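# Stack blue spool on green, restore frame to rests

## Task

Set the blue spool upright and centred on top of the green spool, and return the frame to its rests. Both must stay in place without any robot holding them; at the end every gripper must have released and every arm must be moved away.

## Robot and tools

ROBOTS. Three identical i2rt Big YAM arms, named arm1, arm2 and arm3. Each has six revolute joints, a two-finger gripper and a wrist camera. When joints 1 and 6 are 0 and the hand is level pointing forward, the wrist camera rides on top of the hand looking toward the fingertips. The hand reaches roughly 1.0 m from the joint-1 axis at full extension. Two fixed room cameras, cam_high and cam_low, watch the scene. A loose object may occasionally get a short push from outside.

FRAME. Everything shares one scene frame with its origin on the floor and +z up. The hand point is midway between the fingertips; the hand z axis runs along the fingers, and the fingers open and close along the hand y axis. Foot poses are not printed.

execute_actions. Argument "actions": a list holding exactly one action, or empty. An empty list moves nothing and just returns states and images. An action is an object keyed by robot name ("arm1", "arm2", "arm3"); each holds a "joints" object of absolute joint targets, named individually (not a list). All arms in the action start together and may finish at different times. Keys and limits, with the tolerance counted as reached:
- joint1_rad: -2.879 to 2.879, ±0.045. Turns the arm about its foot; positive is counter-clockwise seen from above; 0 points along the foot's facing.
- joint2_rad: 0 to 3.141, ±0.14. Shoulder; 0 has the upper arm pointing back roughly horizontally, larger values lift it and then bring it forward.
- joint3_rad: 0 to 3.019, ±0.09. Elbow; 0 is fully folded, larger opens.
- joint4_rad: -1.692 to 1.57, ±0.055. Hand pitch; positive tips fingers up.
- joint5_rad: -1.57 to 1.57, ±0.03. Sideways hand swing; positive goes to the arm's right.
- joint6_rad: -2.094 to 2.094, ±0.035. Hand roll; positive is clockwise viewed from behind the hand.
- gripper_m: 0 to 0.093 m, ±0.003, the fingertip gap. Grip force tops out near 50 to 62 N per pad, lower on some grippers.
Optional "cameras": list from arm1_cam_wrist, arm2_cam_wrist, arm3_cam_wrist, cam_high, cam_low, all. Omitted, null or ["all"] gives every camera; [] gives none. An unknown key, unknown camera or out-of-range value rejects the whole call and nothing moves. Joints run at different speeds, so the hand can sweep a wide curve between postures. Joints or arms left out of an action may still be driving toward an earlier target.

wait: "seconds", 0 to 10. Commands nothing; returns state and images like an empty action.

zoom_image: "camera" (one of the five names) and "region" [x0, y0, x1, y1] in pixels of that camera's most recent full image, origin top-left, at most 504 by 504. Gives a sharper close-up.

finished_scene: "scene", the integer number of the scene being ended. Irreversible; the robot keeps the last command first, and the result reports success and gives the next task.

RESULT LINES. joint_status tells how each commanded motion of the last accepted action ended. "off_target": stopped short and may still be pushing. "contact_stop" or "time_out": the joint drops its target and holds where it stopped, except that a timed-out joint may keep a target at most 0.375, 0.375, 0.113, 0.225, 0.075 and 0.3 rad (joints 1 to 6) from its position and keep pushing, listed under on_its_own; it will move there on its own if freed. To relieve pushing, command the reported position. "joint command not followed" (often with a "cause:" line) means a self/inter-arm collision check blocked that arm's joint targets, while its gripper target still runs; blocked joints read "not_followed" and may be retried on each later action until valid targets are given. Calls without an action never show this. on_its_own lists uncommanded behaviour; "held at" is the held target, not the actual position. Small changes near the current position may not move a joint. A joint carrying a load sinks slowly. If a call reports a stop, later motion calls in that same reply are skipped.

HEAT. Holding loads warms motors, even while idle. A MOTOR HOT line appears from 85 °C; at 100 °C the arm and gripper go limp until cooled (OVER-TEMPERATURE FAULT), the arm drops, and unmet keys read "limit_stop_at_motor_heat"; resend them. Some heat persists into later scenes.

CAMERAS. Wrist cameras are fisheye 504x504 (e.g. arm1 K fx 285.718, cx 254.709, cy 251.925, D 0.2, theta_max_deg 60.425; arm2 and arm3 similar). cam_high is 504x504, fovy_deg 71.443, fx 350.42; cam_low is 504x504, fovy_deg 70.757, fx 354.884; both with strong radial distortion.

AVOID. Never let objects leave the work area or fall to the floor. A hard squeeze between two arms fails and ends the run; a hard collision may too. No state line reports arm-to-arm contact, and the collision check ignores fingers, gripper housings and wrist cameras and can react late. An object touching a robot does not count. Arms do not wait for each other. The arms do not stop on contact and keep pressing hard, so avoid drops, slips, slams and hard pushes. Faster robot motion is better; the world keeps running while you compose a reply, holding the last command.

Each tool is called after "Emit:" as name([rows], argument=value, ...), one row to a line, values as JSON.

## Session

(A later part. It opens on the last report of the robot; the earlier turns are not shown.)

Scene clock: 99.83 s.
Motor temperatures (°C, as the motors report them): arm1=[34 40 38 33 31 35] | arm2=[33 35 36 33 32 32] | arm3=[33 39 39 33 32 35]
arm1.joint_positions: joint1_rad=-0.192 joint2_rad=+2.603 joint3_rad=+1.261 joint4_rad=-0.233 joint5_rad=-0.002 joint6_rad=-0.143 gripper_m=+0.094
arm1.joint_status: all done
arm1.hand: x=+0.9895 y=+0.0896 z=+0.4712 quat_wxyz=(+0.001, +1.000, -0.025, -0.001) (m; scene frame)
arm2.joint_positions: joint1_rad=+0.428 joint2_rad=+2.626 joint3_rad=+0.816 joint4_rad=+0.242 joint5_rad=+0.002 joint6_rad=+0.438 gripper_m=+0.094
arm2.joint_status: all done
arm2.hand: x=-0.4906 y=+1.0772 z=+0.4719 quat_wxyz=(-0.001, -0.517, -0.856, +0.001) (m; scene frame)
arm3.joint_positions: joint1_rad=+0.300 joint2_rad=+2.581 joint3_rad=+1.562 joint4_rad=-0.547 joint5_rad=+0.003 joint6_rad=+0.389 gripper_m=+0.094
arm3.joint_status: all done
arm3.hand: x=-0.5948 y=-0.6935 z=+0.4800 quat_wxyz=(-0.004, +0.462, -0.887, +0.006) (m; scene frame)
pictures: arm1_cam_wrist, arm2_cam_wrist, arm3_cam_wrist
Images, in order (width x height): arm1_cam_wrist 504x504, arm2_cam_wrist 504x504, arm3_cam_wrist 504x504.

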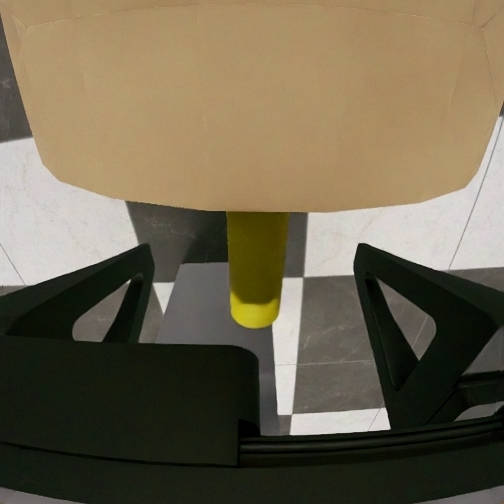

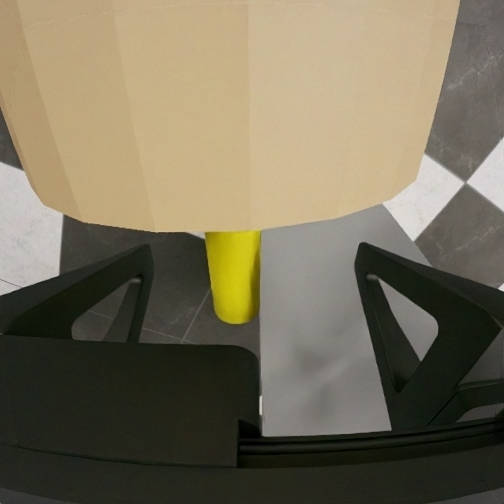

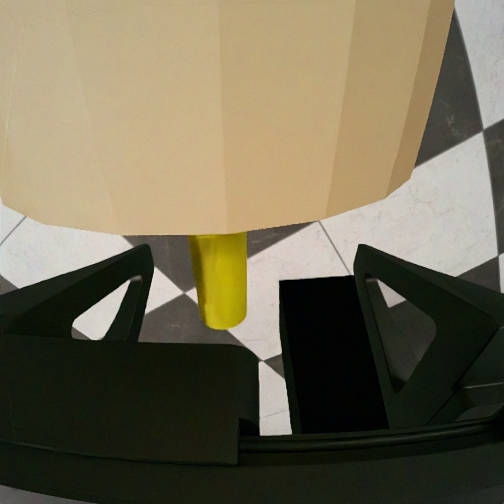

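Emit:
execute_actions([
  {"arm2":{"joints":{"joint1_rad":0.465}},"arm3":{"joints":{"joint1_rad":0.34}}},
], cameras=["arm2_cam_wrist","arm3_cam_wrist"])

Emit:
execute_actions([
  {"arm1":{"joints":{"gripper_m":0}},"arm2":{"joints":{"gripper_m":0}},"arm3":{"joints":{"gripper_m":0}}},
])

Scene clock: 102.63 s.
Motor temperatures (°C, as the motors report them): arm1=[34 40 38 33 31 35] | arm2=[33 35 36 33 32 32] | arm3=[33 39 39 33 32 35]
arm1.joint_positions: joint1_rad=-0.192 joint2_rad=+2.603 joint3_rad=+1.261 joint4_rad=-0.233 joint5_rad=-0.002 joint6_rad=-0.143 gripper_m=+0.094
arm1.joint_status: not commanded
arm1.hand: x=+0.9895 y=+0.0896 z=+0.4712 quat_wxyz=(+0.001, +1.000, -0.025, -0.001) (m; scene frame)
arm2.joint_positions: joint1_rad=+0.461 joint2_rad=+2.626 joint3_rad=+0.816 joint4_rad=+0.242 joint5_rad=+0.002 joint6_rad=+0.438 gripper_m=+0.094
arm2.joint_status: all done
arm2.hand: x=-0.4848 y=+1.0850 z=+0.4719 quat_wxyz=(-0.001, -0.503, -0.865, +0.001) (m; scene frame)
arm3.joint_positions: joint1_rad=+0.335 joint2_rad=+2.581 joint3_rad=+1.562 joint4_rad=-0.547 joint5_rad=+0.003 joint6_rad=+0.389 gripper_m=+0.094
arm3.joint_status: all done
arm3.hand: x=-0.6145 y=-0.6894 z=+0.4798 quat_wxyz=(-0.003, +0.478, -0.879, +0.006) (m; scene frame)
pictures: arm2_cam_wrist, arm3_cam_wrist
Images, in order (width x height): arm2_cam_wrist 504x504, arm3_cam_wrist 504x504.

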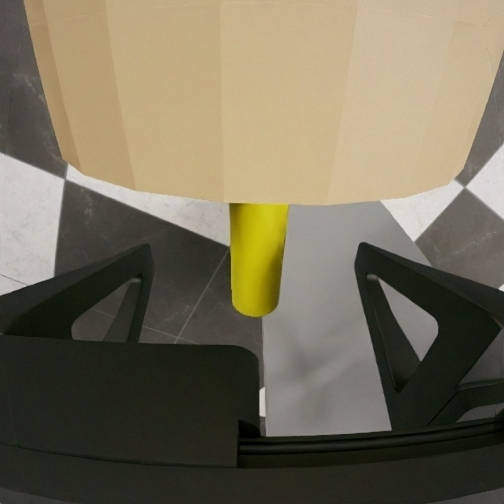

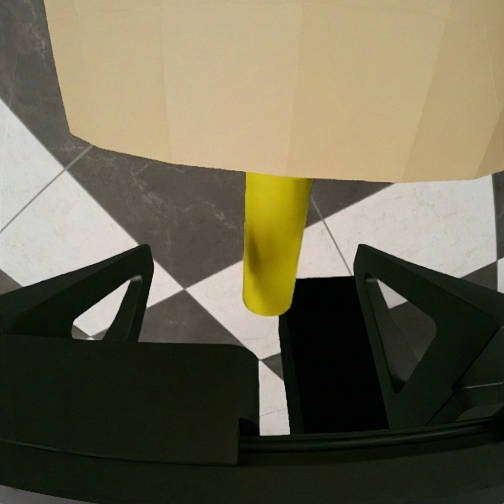

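Scene clock: 103.37 s.
Motor temperatures (°C, as the motors report them): arm1=[34 40 38 33 31 35] | arm2=[33 35 36 33 32 32] | arm3=[33 39 39 33 32 35]
arm1.joint_positions: joint1_rad=-0.192 joint2_rad=+2.603 joint3_rad=+1.261 joint4_rad=-0.231 joint5_rad=-0.005 joint6_rad=-0.135 gripper_m=+0.017
arm1.joint_status: gripper_m off_target (ended at +0.017, target +0.000)
arm1.hand: x=+0.9889 y=+0.0893 z=+0.4712 quat_wxyz=(+0.002, +1.000, -0.029, -0.002) (m; scene frame)
arm2.joint_positions: joint1_rad=+0.461 joint2_rad=+2.626 joint3_rad=+0.816 joint4_rad=+0.242 joint5_rad=-0.003 joint6_rad=+0.452 gripper_m=+0.019
arm2.joint_status: gripper_m off_target (ended at +0.019, target +0.000)
arm2.hand: x=-0.4842 y=+1.0857 z=+0.4719 quat_wxyz=(-0.001, -0.509, -0.861, -0.002) (m; scene frame)
arm3.joint_positions: joint1_rad=+0.334 joint2_rad=+2.581 joint3_rad=+1.561 joint4_rad=-0.547 joint5_rad=+0.008 joint6_rad=+0.389 gripper_m=+0.017
arm3.joint_status: gripper_m off_target (ended at +0.017, target +0.000)
arm3.hand: x=-0.6128 y=-0.6903 z=+0.4796 quat_wxyz=(-0.005, +0.477, -0.879, +0.008) (m; scene frame)
pictures: arm1_cam_wrist, arm2_cam_wrist, arm3_cam_wrist, cam_high, cam_low
Images, in order (width x height): arm1_cam_wrist 504x504, arm2_cam_wrist 504x504, arm3_cam_wrist 504x504, cam_high 504x504, cam_low 504x504.

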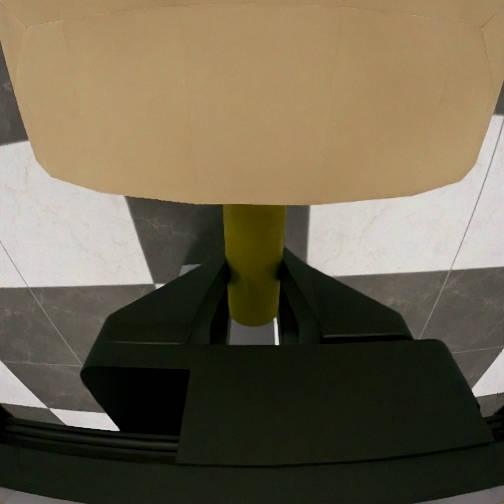

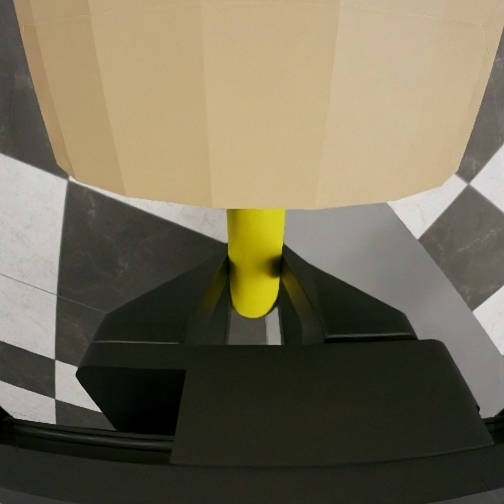

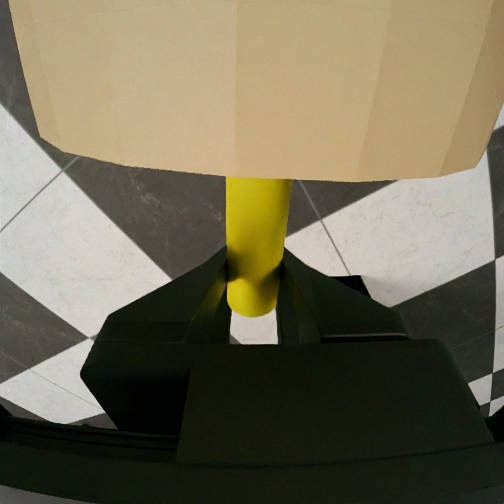

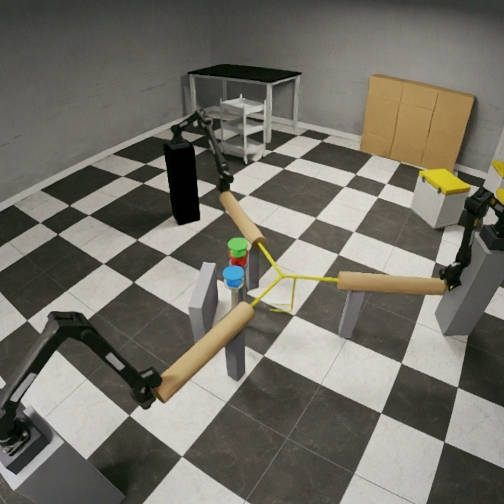

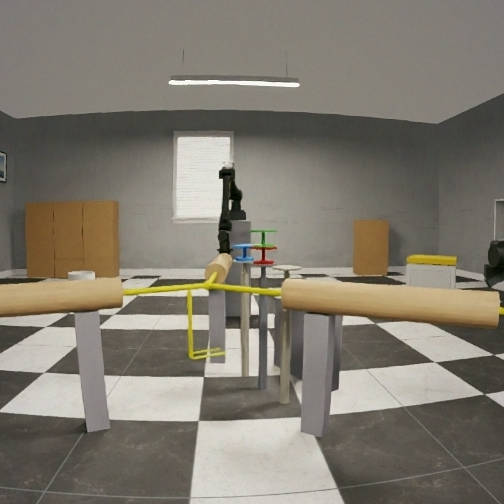

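Emit:
execute_actions([
  {"arm1":{"joints":{"joint2_rad":2.32,"joint3_rad":1.14,"joint4_rad":-0.369}},"arm2":{"joints":{"joint2_rad":2.24,"joint3_rad":0.66,"joint4_rad":0.032}},"arm3":{"joints":{"joint2_rad":2.35,"joint3_rad":1.48,"joint4_rad":-0.682}}},
], cameras=["cam_high","cam_low"])

Emit:
execute_actions([
  {"arm1":{"joints":{"joint2_rad":2.07,"joint3_rad":1.065,"joint4_rad":-0.539}},"arm2":{"joints":{"joint2_rad":1.88,"joint3_rad":0.56,"joint4_rad":-0.225}},"arm3":{"joints":{"joint2_rad":2.15,"joint3_rad":1.445,"joint4_rad":-0.837}}},
], cameras=["cam_high","cam_low"])

Scene clock: 121.03 s.
Motor temperatures (°C, as the motors report them): arm1=[34 40 38 33 31 35] | arm2=[33 35 36 33 32 32] | arm3=[33 39 38 33 33 35]
arm1.joint_positions: joint1_rad=-0.188 joint2_rad=+2.350 joint3_rad=+1.137 joint4_rad=-0.363 joint5_rad=-0.002 joint6_rad=-0.130 gripper_m=+0.017
arm1.joint_status: all done
arm1.hand: x=+0.9883 y=+0.0878 z=+0.5713 quat_wxyz=(+0.001, +1.000, -0.029, +0.000) (m; scene frame)
arm2.joint_positions: joint1_rad=+0.459 joint2_rad=+2.270 joint3_rad=+0.649 joint4_rad=+0.034 joint5_rad=-0.005 joint6_rad=+0.452 gripper_m=+0.019
arm2.joint_status: all done
arm2.hand: x=-0.4846 y=+1.0858 z=+0.5802 quat_wxyz=(+0.008, -0.510, -0.860, -0.003) (m; scene frame)
arm3.joint_positions: joint1_rad=+0.334 joint2_rad=+2.377 joint3_rad=+1.474 joint4_rad=-0.676 joint5_rad=+0.003 joint6_rad=+0.386 gripper_m=+0.017
arm3.joint_status: all done
arm3.hand: x=-0.6151 y=-0.6915 z=+0.5747 quat_wxyz=(+0.000, +0.478, -0.878, +0.011) (m; scene frame)
pictures: cam_high, cam_low
Images, in order (width x height): cam_high 504x504, cam_low 504x504.

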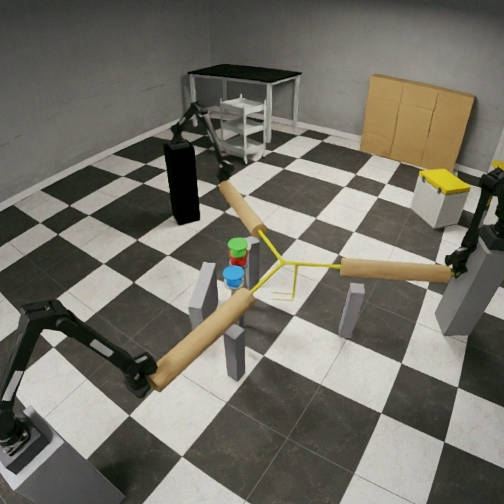

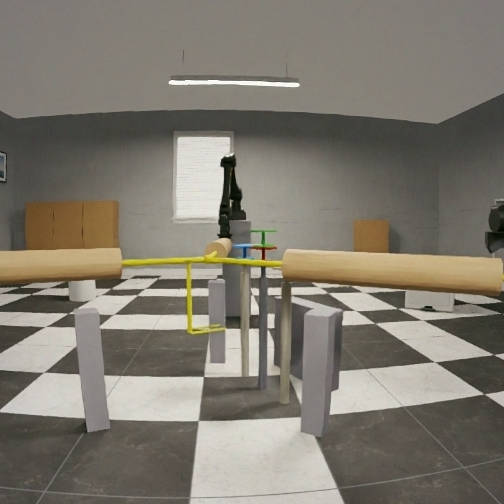

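Scene clock: 122.17 s.
Motor temperatures (°C, as the motors report them): arm1=[34 40 38 33 31 35] | arm2=[33 35 36 33 32 32] | arm3=[33 39 38 33 33 35]
arm1.joint_positions: joint1_rad=-0.189 joint2_rad=+2.093 joint3_rad=+1.064 joint4_rad=-0.533 joint5_rad=-0.002 joint6_rad=-0.130 gripper_m=+0.017
arm1.joint_status: all done
arm1.hand: x=+0.9890 y=+0.0882 z=+0.6744 quat_wxyz=(+0.000, +1.000, -0.029, -0.007) (m; scene frame)
arm2.joint_positions: joint1_rad=+0.461 joint2_rad=+1.900 joint3_rad=+0.552 joint4_rad=-0.219 joint5_rad=-0.006 joint6_rad=+0.454 gripper_m=+0.019
arm2.joint_status: all done
arm2.hand: x=-0.4850 y=+1.0869 z=+0.6792 quat_wxyz=(-0.002, -0.509, -0.861, -0.003) (m; scene frame)
arm3.joint_positions: joint1_rad=+0.334 joint2_rad=+2.173 joint3_rad=+1.435 joint4_rad=-0.836 joint5_rad=+0.004 joint6_rad=+0.386 gripper_m=+0.017
arm3.joint_status: all done
arm3.hand: x=-0.6161 y=-0.6926 z=+0.6784 quat_wxyz=(-0.002, +0.478, -0.878, +0.009) (m; scene frame)
pictures: cam_high, cam_low
Images, in order (width x height): cam_high 504x504, cam_low 504x504.

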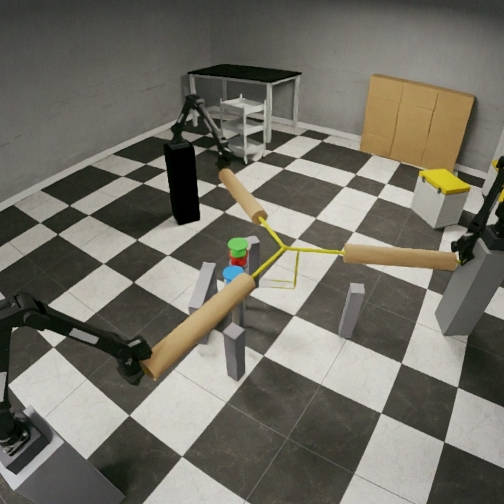

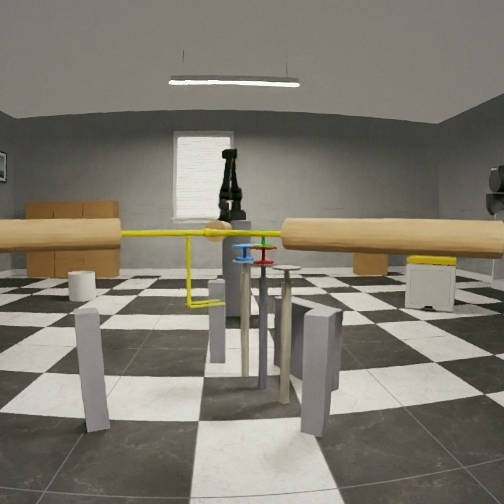

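Emit:
execute_actions([
  {"arm1":{"joints":{"joint2_rad":1.85,"joint3_rad":1.08,"joint4_rad":-0.753}},"arm2":{"joints":{"joint2_rad":1.53,"joint3_rad":0.575,"joint4_rad":-0.565}},"arm3":{"joints":{"joint2_rad":1.99,"joint3_rad":1.49,"joint4_rad":-1.026}}},
], cameras=[])

Emit:
execute_actions([
  {"arm1":{"joints":{"joint2_rad":1.69,"joint3_rad":1.16,"joint4_rad":-0.97}},"arm2":{"joints":{"joint2_rad":1.29,"joint3_rad":0.67,"joint4_rad":-0.88}},"arm3":{"joints":{"joint2_rad":1.89,"joint3_rad":1.6,"joint4_rad":-1.22}}},
], cameras=["cam_high","cam_low"])

Scene clock: 127.03 s.
Motor temperatures (°C, as the motors report them): arm1=[34 40 38 33 31 35] | arm2=[33 35 36 33 32 32] | arm3=[33 40 39 33 33 35]
arm1.joint_positions: joint1_rad=-0.189 joint2_rad=+1.870 joint3_rad=+1.064 joint4_rad=-0.752 joint5_rad=-0.007 joint6_rad=-0.130 gripper_m=+0.017
arm1.joint_status: all done
arm1.hand: x=+0.9921 y=+0.0868 z=+0.7735 quat_wxyz=(+0.002, +1.000, -0.029, -0.009) (m; scene frame)
arm2.joint_positions: joint1_rad=+0.461 joint2_rad=+1.546 joint3_rad=+0.557 joint4_rad=-0.559 joint5_rad=+0.001 joint6_rad=+0.454 gripper_m=+0.019
arm2.joint_status: all done
arm2.hand: x=-0.4839 y=+1.0846 z=+0.7767 quat_wxyz=(-0.011, -0.509, -0.861, +0.001) (m; scene frame)
arm3.joint_positions: joint1_rad=+0.327 joint2_rad=+2.001 joint3_rad=+1.445 joint4_rad=-1.005 joint5_rad=+0.008 joint6_rad=+0.386 gripper_m=+0.017
arm3.joint_status: all done
arm3.hand: x=-0.6138 y=-0.6983 z=+0.7761 quat_wxyz=(-0.008, +0.475, -0.880, +0.005) (m; scene frame)
pictures: none
No camera images: the call's "cameras" was empty. Leave "cameras" out to get every camera's image.

Scene clock: 128.23 s.
Motor temperatures (°C, as the motors report them): arm1=[34 40 38 33 31 35] | arm2=[33 35 36 33 32 32] | arm3=[33 40 39 33 33 35]
arm1.joint_positions: joint1_rad=-0.189 joint2_rad=+1.706 joint3_rad=+1.115 joint4_rad=-0.949 joint5_rad=-0.002 joint6_rad=-0.130 gripper_m=+0.017
arm1.joint_status: all done
arm1.hand: x=+0.9933 y=+0.0873 z=+0.8608 quat_wxyz=(-0.002, +0.999, -0.029, -0.018) (m; scene frame)
arm2.joint_positions: joint1_rad=+0.461 joint2_rad=+1.296 joint3_rad=+0.624 joint4_rad=-0.860 joint5_rad=-0.005 joint6_rad=+0.454 gripper_m=+0.019
arm2.joint_status: all done
arm2.hand: x=-0.4853 y=+1.0869 z=+0.8609 quat_wxyz=(-0.020, -0.509, -0.860, -0.001) (m; scene frame)
arm3.joint_positions: joint1_rad=+0.327 joint2_rad=+1.920 joint3_rad=+1.538 joint4_rad=-1.201 joint5_rad=+0.009 joint6_rad=+0.386 gripper_m=+0.017
arm3.joint_status: all done
arm3.hand: x=-0.6146 y=-0.6993 z=+0.8520 quat_wxyz=(-0.001, +0.475, -0.880, +0.014) (m; scene frame)
pictures: cam_high, cam_low
Images, in order (width x height): cam_high 504x504, cam_low 504x504.

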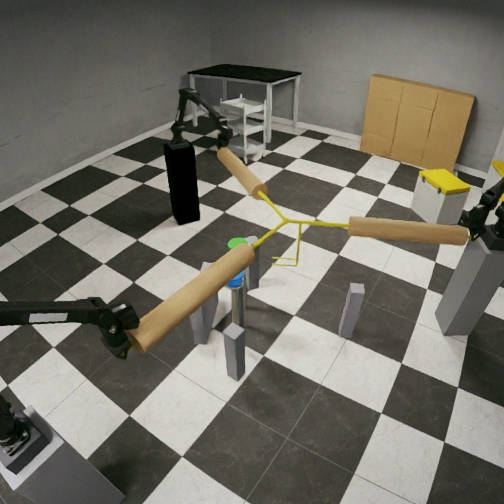

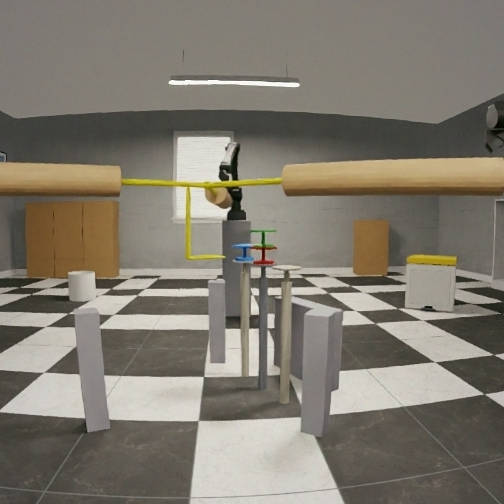

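Emit:
execute_actions([
  {"arm1":{"joints":{"joint1_rad":-0.3,"joint6_rad":-0.245,"joint2_rad":1.55,"joint3_rad":0.96,"joint4_rad":-0.951}},"arm2":{"joints":{"joint1_rad":0.665,"joint6_rad":0.66,"joint2_rad":1.39,"joint3_rad":0.79,"joint4_rad":-0.917}},"arm3":{"joints":{"joint1_rad":0.222,"joint6_rad":0.28,"joint2_rad":2.0,"joint3_rad":1.78,"joint4_rad":-1.29}}},
], cameras=[])

Emit:
execute_actions([
  {"arm1":{"joints":{"joint1_rad":-0.445,"joint6_rad":-0.39,"joint2_rad":1.435,"joint3_rad":0.815,"joint4_rad":-0.923}},"arm2":{"joints":{"joint1_rad":0.812,"joint6_rad":0.81,"joint2_rad":1.52,"joint3_rad":0.94,"joint4_rad":-0.938}},"arm3":{"joints":{"joint1_rad":0.142,"joint6_rad":0.2,"joint2_rad":2.165,"joint3_rad":2.055,"joint4_rad":-1.4}}},
], cameras=["cam_high","cam_low"])

Scene clock: 137.03 s.
Motor temperatures (°C, as the motors report them): arm1=[34 40 40 33 31 35] | arm2=[33 35 38 33 32 32] | arm3=[33 40 42 33 33 35]
arm1.joint_positions: joint1_rad=-0.307 joint2_rad=+1.577 joint3_rad=+0.953 joint4_rad=-0.942 joint5_rad=-0.002 joint6_rad=-0.245 gripper_m=+0.017
arm1.joint_status: all done
arm1.hand: x=+1.0659 y=+0.1220 z=+0.8621 quat_wxyz=(+0.000, +1.000, -0.031, -0.005) (m; scene frame)
arm2.joint_positions: joint1_rad=+0.655 joint2_rad=+1.406 joint3_rad=+0.763 joint4_rad=-0.905 joint5_rad=+0.000 joint6_rad=+0.650 gripper_m=+0.019
arm2.joint_status: all done
arm2.hand: x=-0.4169 y=+1.1172 z=+0.8711 quat_wxyz=(-0.011, -0.510, -0.860, -0.001) (m; scene frame)
arm3.joint_positions: joint1_rad=+0.210 joint2_rad=+2.011 joint3_rad=+1.713 joint4_rad=-1.269 joint5_rad=+0.006 joint6_rad=+0.278 gripper_m=+0.017
arm3.joint_status: all done
arm3.hand: x=-0.5376 y=-0.6737 z=+0.8636 quat_wxyz=(-0.005, +0.472, -0.882, +0.007) (m; scene frame)
pictures: none
No camera images: the call's "cameras" was empty. Leave "cameras" out to get every camera's image.

Scene clock: 138.07 s.
Motor temperatures (°C, as the motors report them): arm1=[34 40 40 33 31 35] | arm2=[33 35 38 33 32 32] | arm3=[33 40 43 33 33 35]
arm1.joint_positions: joint1_rad=-0.448 joint2_rad=+1.461 joint3_rad=+0.808 joint4_rad=-0.910 joint5_rad=-0.001 joint6_rad=-0.386 gripper_m=+0.017
arm1.joint_status: all done
arm1.hand: x=+1.1324 y=+0.1531 z=+0.8582 quat_wxyz=(-0.001, +0.999, -0.031, -0.006) (m; scene frame)
arm2.joint_positions: joint1_rad=+0.807 joint2_rad=+1.538 joint3_rad=+0.906 joint4_rad=-0.921 joint5_rad=-0.004 joint6_rad=+0.803 gripper_m=+0.019
arm2.joint_status: all done
arm2.hand: x=-0.3492 y=+1.1523 z=+0.8705 quat_wxyz=(-0.008, -0.511, -0.860, -0.004) (m; scene frame)
arm3.joint_positions: joint1_rad=+0.129 joint2_rad=+2.182 joint3_rad=+1.973 joint4_rad=-1.382 joint5_rad=+0.006 joint6_rad=+0.198 gripper_m=+0.017
arm3.joint_status: all done
arm3.hand: x=-0.4713 y=-0.6422 z=+0.8543 quat_wxyz=(+0.005, +0.471, -0.882, +0.015) (m; scene frame)
pictures: cam_high, cam_low
Images, in order (width x height): cam_high 504x504, cam_low 504x504.

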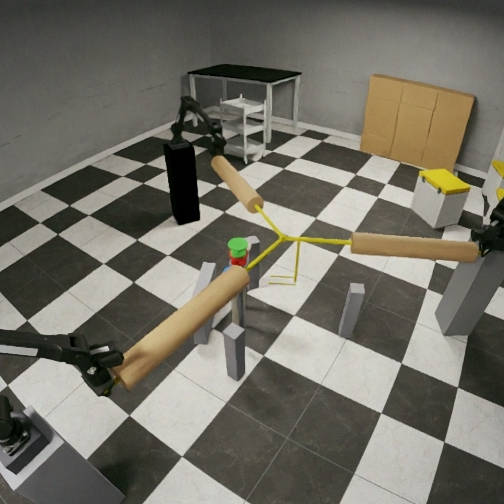

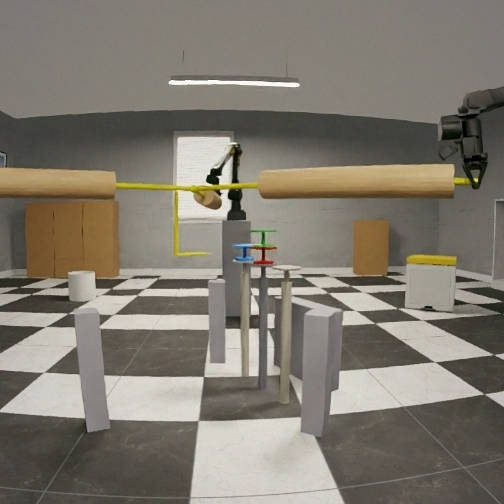

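Emit:
execute_actions([
  {"arm1":{"joints":{"joint1_rad":-0.362,"joint6_rad":-0.305,"joint2_rad":1.165,"joint3_rad":0.55,"joint4_rad":-0.929}},"arm2":{"joints":{"joint1_rad":0.728,"joint6_rad":0.725,"joint2_rad":1.73,"joint3_rad":1.23,"joint4_rad":-1.02}},"arm3":{"joints":{"joint1_rad":-0.027,"joint6_rad":0.035,"joint2_rad":2.08,"joint3_rad":1.89,"joint4_rad":-1.35}}},
], cameras=["cam_high","cam_low"])

Emit:
zoom_image(camera="cam_low", region=[150,180,310,290])

Emit:
zoom_image(camera="cam_high", region=[190,210,330,330])

Scene clock: 148.60 s.
Motor temperatures (°C, as the motors report them): arm1=[34 39 40 33 31 35] | arm2=[33 35 39 33 32 32] | arm3=[33 41 45 33 33 35]
arm1.joint_positions: joint1_rad=-0.369 joint2_rad=+1.183 joint3_rad=+0.537 joint4_rad=-0.913 joint5_rad=+0.001 joint6_rad=-0.316 gripper_m=+0.017
arm1.joint_status: all done
arm1.hand: x=+1.2178 y=+0.0908 z=+0.8525 quat_wxyz=(-0.003, +1.000, -0.027, -0.008) (m; scene frame)
arm2.joint_positions: joint1_rad=+0.718 joint2_rad=+1.755 joint3_rad=+1.199 joint4_rad=-0.992 joint5_rad=+0.001 joint6_rad=+0.718 gripper_m=+0.019
arm2.joint_status: all done
arm2.hand: x=-0.2680 y=+1.0841 z=+0.8737 quat_wxyz=(-0.012, -0.512, -0.859, -0.002) (m; scene frame)
arm3.joint_positions: joint1_rad=-0.040 joint2_rad=+2.144 joint3_rad=+1.884 joint4_rad=-1.360 joint5_rad=+0.004 joint6_rad=+0.029 gripper_m=+0.017
arm3.joint_status: all done
arm3.hand: x=-0.3834 y=-0.7126 z=+0.8471 quat_wxyz=(+0.019, +0.471, -0.882, +0.021) (m; scene frame)
pictures: cam_high, cam_low
Images, in order (width x height): cam_high 504x504, cam_low 504x504.

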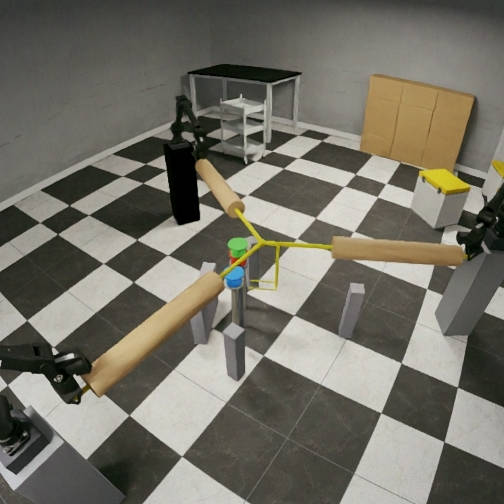

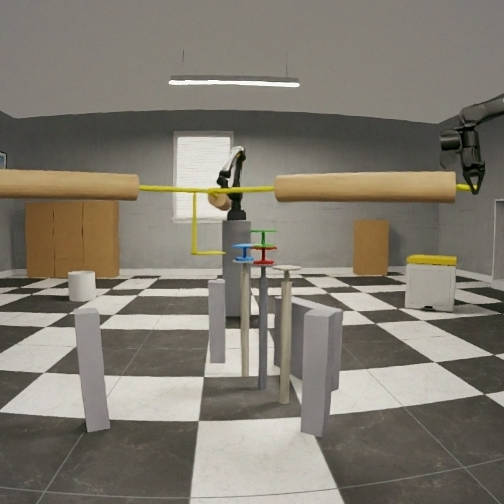

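Region (150, 180, 310, 290) of cam_low's 504x504 image, scaled by 3.150, with more detail than that image has; it fills the top 346 rows of this view, and the rest is white.

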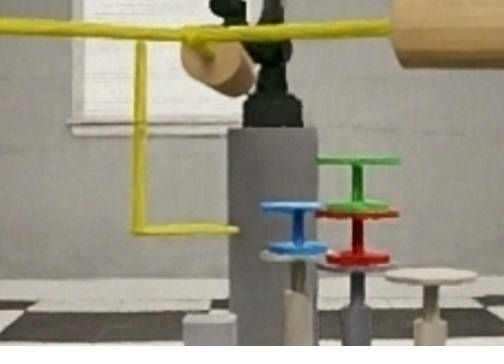

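Region (190, 210, 330, 330) of cam_high's 504x504 image, scaled by 3.600, with more detail than that image has; it fills the top 432 rows of this view, and the rest is white.

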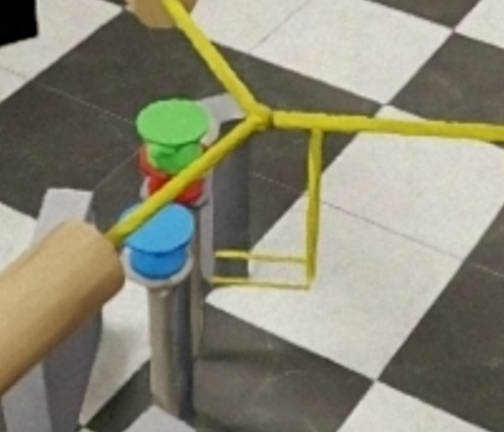

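Emit:
execute_actions([
  {"arm1":{"joints":{"joint1_rad":-0.18,"joint6_rad":-0.125,"joint2_rad":1.195,"joint3_rad":0.6,"joint4_rad":-0.93}},"arm2":{"joints":{"joint1_rad":0.632,"joint6_rad":0.63,"joint2_rad":1.75,"joint3_rad":1.21}},"arm3":{"joints":{"joint1_rad":-0.025,"joint6_rad":0.03,"joint2_rad":1.95,"joint3_rad":1.675,"joint4_rad":-1.26}}},
], cameras=["cam_high","cam_low"])

Emit:
zoom_image(camera="cam_low", region=[150,180,310,290])

Emit:
zoom_image(camera="cam_high", region=[190,210,330,330])

Scene clock: 162.43 s.
Motor temperatures (°C, as the motors report them): arm1=[34 39 40 33 31 35] | arm2=[33 35 39 33 32 32] | arm3=[33 43 43 33 33 35]
arm1.joint_positions: joint1_rad=-0.187 joint2_rad=+1.197 joint3_rad=+0.558 joint4_rad=-0.913 joint5_rad=-0.001 joint6_rad=-0.133 gripper_m=+0.017
arm1.joint_status: all done
arm1.hand: x=+1.1965 y=+0.0483 z=+0.8560 quat_wxyz=(-0.001, +1.000, -0.027, -0.013) (m; scene frame)
arm2.joint_positions: joint1_rad=+0.629 joint2_rad=+1.761 joint3_rad=+1.199 joint4_rad=-0.995 joint5_rad=+0.000 joint6_rad=+0.634 gripper_m=+0.019
arm2.joint_status: all done
arm2.hand: x=-0.2862 y=+1.0449 z=+0.8710 quat_wxyz=(-0.007, -0.514, -0.858, -0.001) (m; scene frame)
arm3.joint_positions: joint1_rad=-0.039 joint2_rad=+1.994 joint3_rad=+1.672 joint4_rad=-1.268 joint5_rad=+0.006 joint6_rad=+0.029 gripper_m=+0.017
arm3.joint_status: all done
arm3.hand: x=-0.4076 y=-0.7498 z=+0.8604 quat_wxyz=(+0.006, +0.472, -0.882, +0.014) (m; scene frame)
pictures: cam_high, cam_low
Images, in order (width x height): cam_high 504x504, cam_low 504x504.

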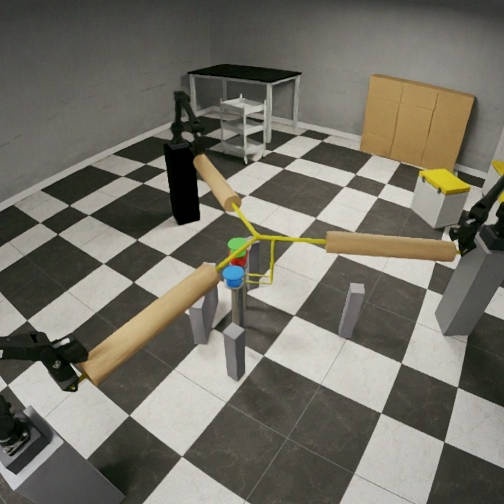

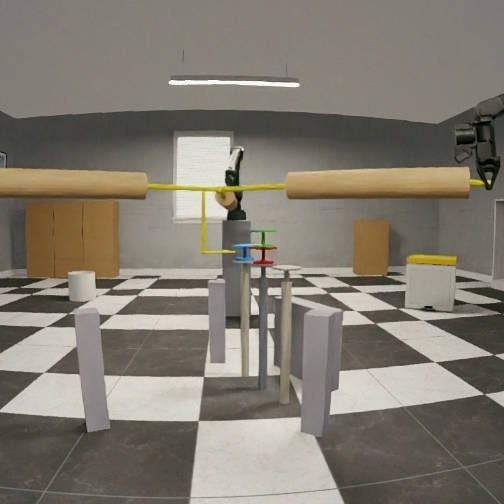

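Region (150, 180, 310, 290) of cam_low's 504x504 image, scaled by 3.150, with more detail than that image has; it fills the top 346 rows of this view, and the rest is white.

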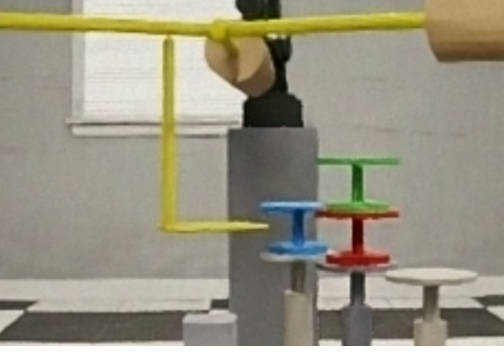

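Region (190, 210, 330, 330) of cam_high's 504x504 image, scaled by 3.600, with more detail than that image has; it fills the top 432 rows of this view, and the rest is white.

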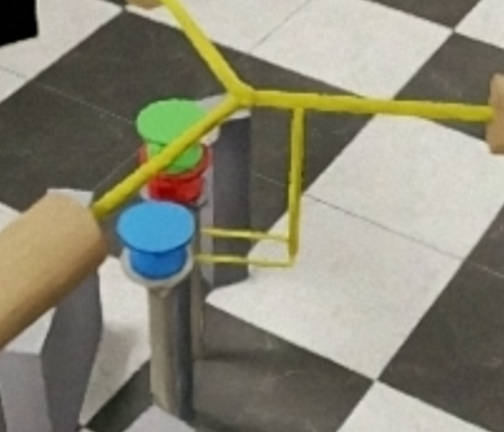

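Emit:
execute_actions([
  {"arm1":{"joints":{"joint1_rad":-0.005,"joint6_rad":0.05,"joint2_rad":1.1,"joint3_rad":0.5,"joint4_rad":-0.943}},"arm2":{"joints":{"joint1_rad":0.563,"joint6_rad":0.565,"joint2_rad":1.83,"joint3_rad":1.37,"joint4_rad":-1.065}},"arm3":{"joints":{"joint1_rad":-0.115,"joint6_rad":-0.055,"joint2_rad":1.88,"joint3_rad":1.55,"joint4_rad":-1.21}}},
], cameras=["cam_high","cam_low"])

Emit:
zoom_image(camera="cam_low", region=[150,180,310,290])

Emit:
zoom_image(camera="cam_high", region=[190,210,330,330])

Scene clock: 168.77 s.
Motor temperatures (°C, as the motors report them): arm1=[34 38 40 33 31 35] | arm2=[33 35 39 33 32 32] | arm3=[33 43 42 33 33 35]
arm1.joint_positions: joint1_rad=-0.015 joint2_rad=+1.118 joint3_rad=+0.495 joint4_rad=-0.925 joint5_rad=+0.001 joint6_rad=+0.037 gripper_m=+0.017
arm1.joint_status: all done
arm1.hand: x=+1.2169 y=+0.0041 z=+0.8537 quat_wxyz=(+0.000, +1.000, -0.026, -0.014) (m; scene frame)
arm2.joint_positions: joint1_rad=+0.554 joint2_rad=+1.853 joint3_rad=+1.329 joint4_rad=-1.038 joint5_rad=+0.004 joint6_rad=+0.558 gripper_m=+0.019
arm2.joint_status: all done
arm2.hand: x=-0.2705 y=+0.9928 z=+0.8688 quat_wxyz=(-0.004, -0.514, -0.858, +0.002) (m; scene frame)
arm3.joint_positions: joint1_rad=-0.124 joint2_rad=+1.933 joint3_rad=+1.549 joint4_rad=-1.212 joint5_rad=+0.006 joint6_rad=-0.057 gripper_m=+0.017
arm3.joint_status: all done
arm3.hand: x=-0.3835 y=-0.8023 z=+0.8517 quat_wxyz=(+0.009, +0.472, -0.881, +0.015) (m; scene frame)
pictures: cam_high, cam_low
Images, in order (width x height): cam_high 504x504, cam_low 504x504.

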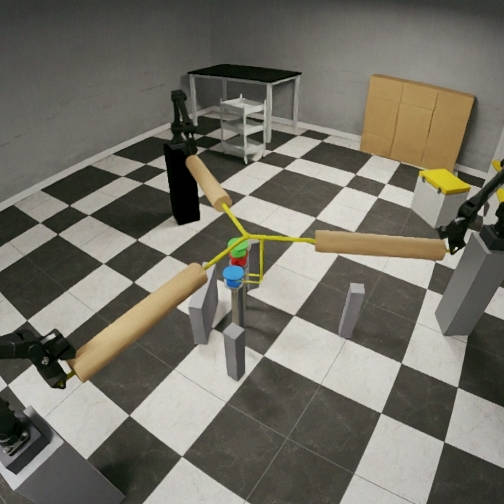

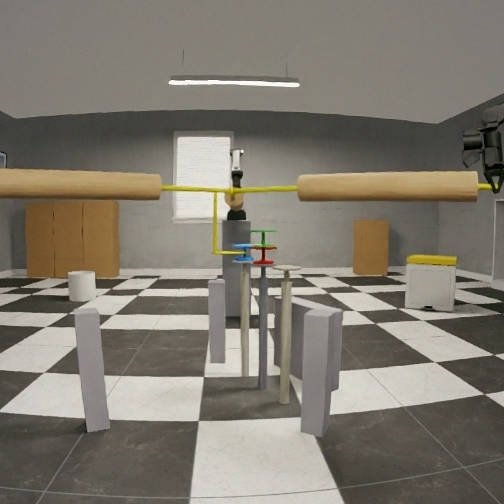

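Region (150, 180, 310, 290) of cam_low's 504x504 image, scaled by 3.150, with more detail than that image has; it fills the top 346 rows of this view, and the rest is white.

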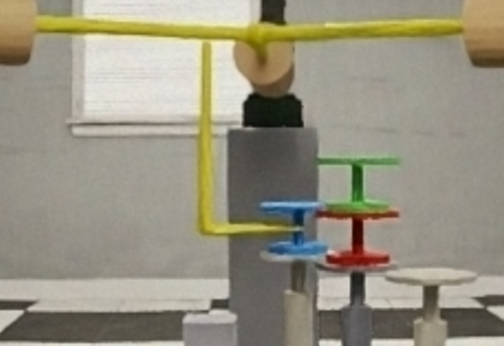

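Region (190, 210, 330, 330) of cam_high's 504x504 image, scaled by 3.600, with more detail than that image has; it fills the top 432 rows of this view, and the rest is white.

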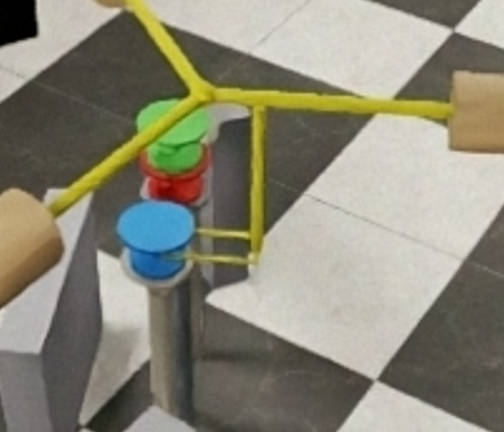

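Emit:
execute_actions([
  {"arm1":{"joints":{"joint1_rad":0.172,"joint6_rad":0.228,"joint2_rad":1.05,"joint3_rad":0.465,"joint4_rad":-0.958}},"arm2":{"joints":{"joint1_rad":0.503,"joint6_rad":0.505,"joint2_rad":1.915,"joint3_rad":1.5,"joint4_rad":-1.115}},"arm3":{"joints":{"joint1_rad":-0.2,"joint6_rad":-0.14,"joint2_rad":1.82,"joint3_rad":1.465,"joint4_rad":-1.183}}},
], cameras=["cam_high","cam_low"])

Emit:
zoom_image(camera="cam_low", region=[150,180,310,290])

Emit:
zoom_image(camera="cam_high", region=[190,210,330,330])

Scene clock: 173.90 s.
Motor temperatures (°C, as the motors report them): arm1=[34 38 40 33 31 35] | arm2=[33 36 39 33 32 32] | arm3=[33 42 42 33 33 35]
arm1.joint_positions: joint1_rad=+0.159 joint2_rad=+1.068 joint3_rad=+0.461 joint4_rad=-0.939 joint5_rad=+0.004 joint6_rad=+0.209 gripper_m=+0.017
arm1.joint_status: all done
arm1.hand: x=+1.2340 y=-0.0335 z=+0.8529 quat_wxyz=(+0.000, +1.000, -0.025, -0.016) (m; scene frame)
arm2.joint_positions: joint1_rad=+0.497 joint2_rad=+1.936 joint3_rad=+1.456 joint4_rad=-1.089 joint5_rad=+0.004 joint6_rad=+0.497 gripper_m=+0.019
arm2.joint_status: all done
arm2.hand: x=-0.2573 y=+0.9484 z=+0.8683 quat_wxyz=(-0.001, -0.512, -0.859, +0.002) (m; scene frame)
arm3.joint_positions: joint1_rad=-0.204 joint2_rad=+1.865 joint3_rad=+1.461 joint4_rad=-1.176 joint5_rad=+0.005 joint6_rad=-0.142 gripper_m=+0.017
arm3.joint_status: all done
arm3.hand: x=-0.3628 y=-0.8472 z=+0.8582 quat_wxyz=(+0.002, +0.474, -0.880, +0.011) (m; scene frame)
pictures: cam_high, cam_low
Images, in order (width x height): cam_high 504x504, cam_low 504x504.

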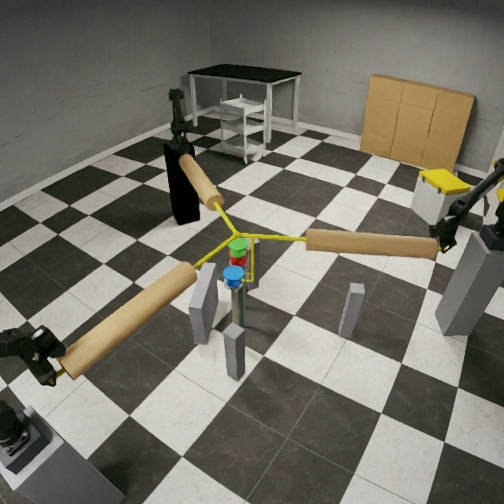

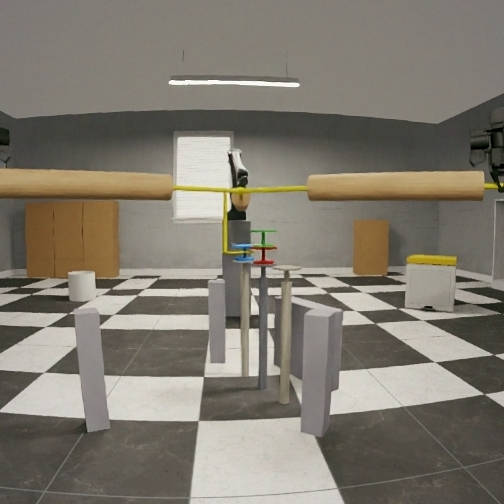

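Region (150, 180, 310, 290) of cam_low's 504x504 image, scaled by 3.150, with more detail than that image has; it fills the top 346 rows of this view, and the rest is white.

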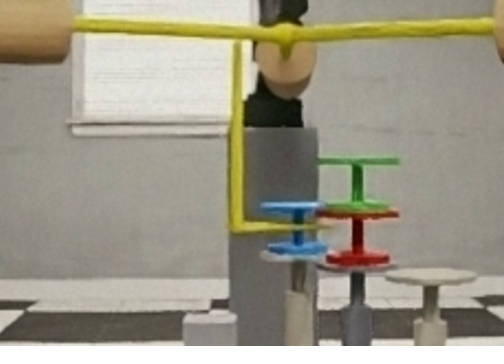

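Region (190, 210, 330, 330) of cam_high's 504x504 image, scaled by 3.600, with more detail than that image has; it fills the top 432 rows of this view, and the rest is white.

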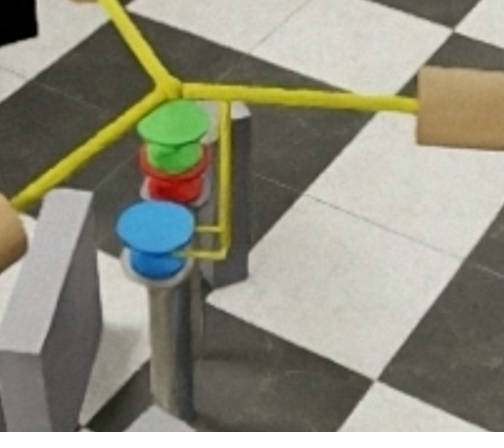

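Emit:
execute_actions([
  {"arm1":{"joints":{"joint2_rad":0.95,"joint3_rad":0.585,"joint4_rad":-1.145}},"arm2":{"joints":{"joint2_rad":1.85,"joint3_rad":1.57,"joint4_rad":-1.225}},"arm3":{"joints":{"joint2_rad":1.78,"joint3_rad":1.585,"joint4_rad":-1.3}}},
], cameras=["cam_high","cam_low"])

Emit:
zoom_image(camera="cam_low", region=[150,150,310,290])

Scene clock: 182.10 s.
Motor temperatures (°C, as the motors report them): arm1=[34 38 40 33 31 35] | arm2=[33 36 40 33 32 32] | arm3=[33 42 42 33 33 35]
arm1.joint_positions: joint1_rad=+0.160 joint2_rad=+0.963 joint3_rad=+0.531 joint4_rad=-1.106 joint5_rad=+0.005 joint6_rad=+0.210 gripper_m=+0.017
arm1.joint_status: all done
arm1.hand: x=+1.2366 y=-0.0331 z=+0.8959 quat_wxyz=(+0.000, +0.999, -0.025, -0.020) (m; scene frame)
arm2.joint_positions: joint1_rad=+0.501 joint2_rad=+1.875 joint3_rad=+1.517 joint4_rad=-1.204 joint5_rad=+0.001 joint6_rad=+0.496 gripper_m=+0.019
arm2.joint_status: all done
arm2.hand: x=-0.2554 y=+0.9507 z=+0.9225 quat_wxyz=(-0.004, -0.510, -0.860, +0.000) (m; scene frame)
arm3.joint_positions: joint1_rad=-0.204 joint2_rad=+1.823 joint3_rad=+1.522 joint4_rad=-1.271 joint5_rad=+0.006 joint6_rad=-0.142 gripper_m=+0.017
arm3.joint_status: all done
arm3.hand: x=-0.3627 y=-0.8464 z=+0.9016 quat_wxyz=(-0.001, +0.474, -0.880, +0.010) (m; scene frame)
pictures: cam_high, cam_low
Images, in order (width x height): cam_high 504x504, cam_low 504x504.

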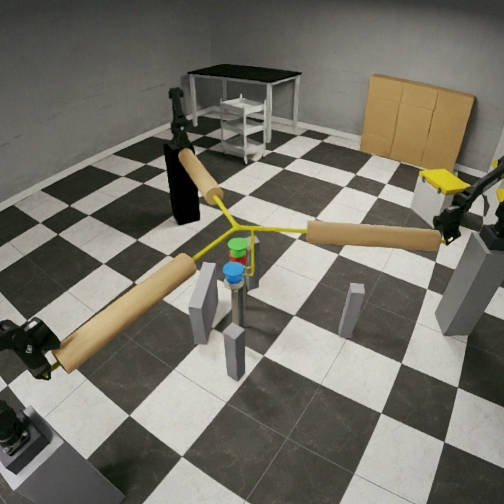

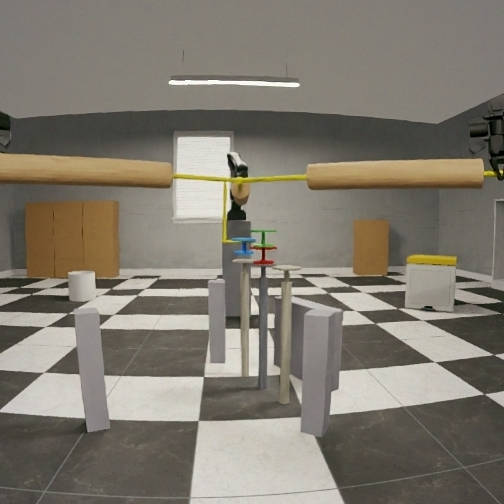

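Region (150, 150, 310, 290) of cam_low's 504x504 image, scaled by 3.150, with more detail than that image has; it fills the top 441 rows of this view, and the rest is white.

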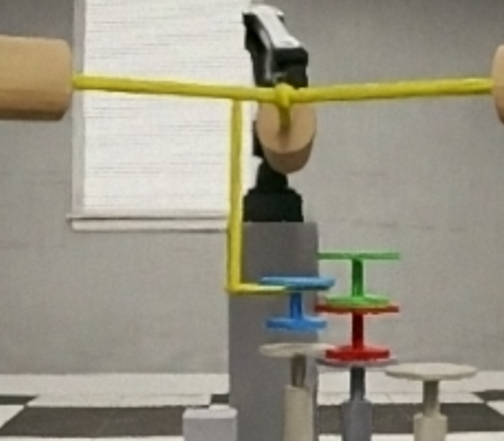

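Emit:
execute_actions([
  {"arm1":{"joints":{"joint2_rad":0.88,"joint3_rad":0.735,"joint4_rad":-1.375}},"arm2":{"joints":{"joint2_rad":1.82,"joint3_rad":1.66,"joint4_rad":-1.385}},"arm3":{"joints":{"joint2_rad":1.75,"joint3_rad":1.72,"joint4_rad":-1.475}}},
], cameras=[])

Emit:
execute_actions([
  {"arm1":{"joints":{"joint2_rad":0.855,"joint3_rad":0.89,"joint4_rad":-1.555}},"arm2":{"joints":{"joint2_rad":1.795,"joint3_rad":1.8,"joint4_rad":-1.545}},"arm3":{"joints":{"joint2_rad":1.745,"joint3_rad":1.88,"joint4_rad":-1.64}}},
], cameras=["cam_high","cam_low"])

Emit:
zoom_image(camera="cam_low", region=[170,110,330,280])

Scene clock: 186.50 s.
Motor temperatures (°C, as the motors report them): arm1=[34 38 41 33 31 35] | arm2=[33 36 41 33 32 32] | arm3=[33 42 43 33 33 35]
arm1.joint_positions: joint1_rad=+0.160 joint2_rad=+0.896 joint3_rad=+0.673 joint4_rad=-1.329 joint5_rad=+0.005 joint6_rad=+0.210 gripper_m=+0.017
arm1.joint_status: all done
arm1.hand: x=+1.2380 y=-0.0330 z=+0.9596 quat_wxyz=(-0.001, +1.000, -0.025, -0.012) (m; scene frame)
arm2.joint_positions: joint1_rad=+0.502 joint2_rad=+1.848 joint3_rad=+1.611 joint4_rad=-1.349 joint5_rad=-0.001 joint6_rad=+0.497 gripper_m=+0.019
arm2.joint_status: all done
arm2.hand: x=-0.2564 y=+0.9524 z=+0.9715 quat_wxyz=(+0.008, -0.510, -0.860, -0.001) (m; scene frame)
arm3.joint_positions: joint1_rad=-0.204 joint2_rad=+1.792 joint3_rad=+1.650 joint4_rad=-1.449 joint5_rad=+0.009 joint6_rad=-0.142 gripper_m=+0.017
arm3.joint_status: all done
arm3.hand: x=-0.3643 y=-0.8476 z=+0.9657 quat_wxyz=(+0.007, +0.474, -0.880, +0.014) (m; scene frame)
pictures: none
No camera images: the call's "cameras" was empty. Leave "cameras" out to get every camera's image.

Scene clock: 187.50 s.
Motor temperatures (°C, as the motors report them): arm1=[34 38 41 33 31 35] | arm2=[33 36 41 33 32 32] | arm3=[33 42 44 33 33 35]
arm1.joint_positions: joint1_rad=+0.160 joint2_rad=+0.871 joint3_rad=+0.823 joint4_rad=-1.515 joint5_rad=+0.005 joint6_rad=+0.211 gripper_m=+0.017
arm1.joint_status: all done
arm1.hand: x=+1.2402 y=-0.0327 z=+1.0212 quat_wxyz=(-0.002, +1.000, -0.026, -0.007) (m; scene frame)
arm2.joint_positions: joint1_rad=+0.506 joint2_rad=+1.824 joint3_rad=+1.744 joint4_rad=-1.515 joint5_rad=-0.003 joint6_rad=+0.501 gripper_m=+0.019
arm2.joint_status: all done
arm2.hand: x=-0.2558 y=+0.9549 z=+1.0350 quat_wxyz=(+0.012, -0.510, -0.860, -0.002) (m; scene frame)
arm3.joint_positions: joint1_rad=-0.204 joint2_rad=+1.785 joint3_rad=+1.805 joint4_rad=-1.620 joint5_rad=+0.010 joint6_rad=-0.142 gripper_m=+0.017
arm3.joint_status: all done
arm3.hand: x=-0.3653 y=-0.8478 z=+1.0287 quat_wxyz=(+0.011, +0.474, -0.880, +0.017) (m; scene frame)
pictures: cam_high, cam_low
Images, in order (width x height): cam_high 504x504, cam_low 504x504.

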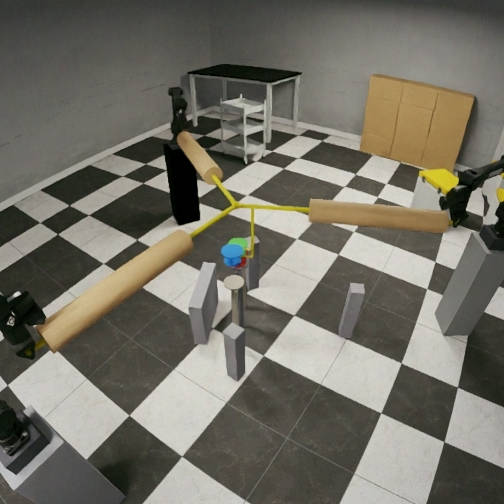

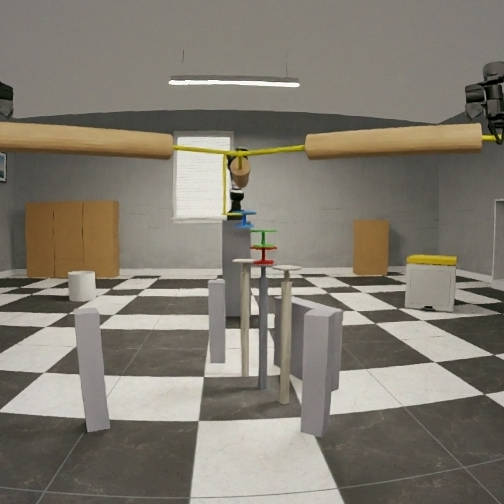

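Region (170, 110, 330, 280) of cam_low's 504x504 image, scaled by 2.965, with more detail than that image has; it fills the left 474 columns of this view, and the rest is white.

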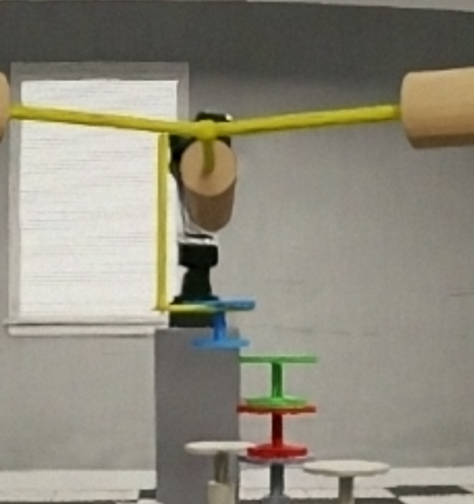

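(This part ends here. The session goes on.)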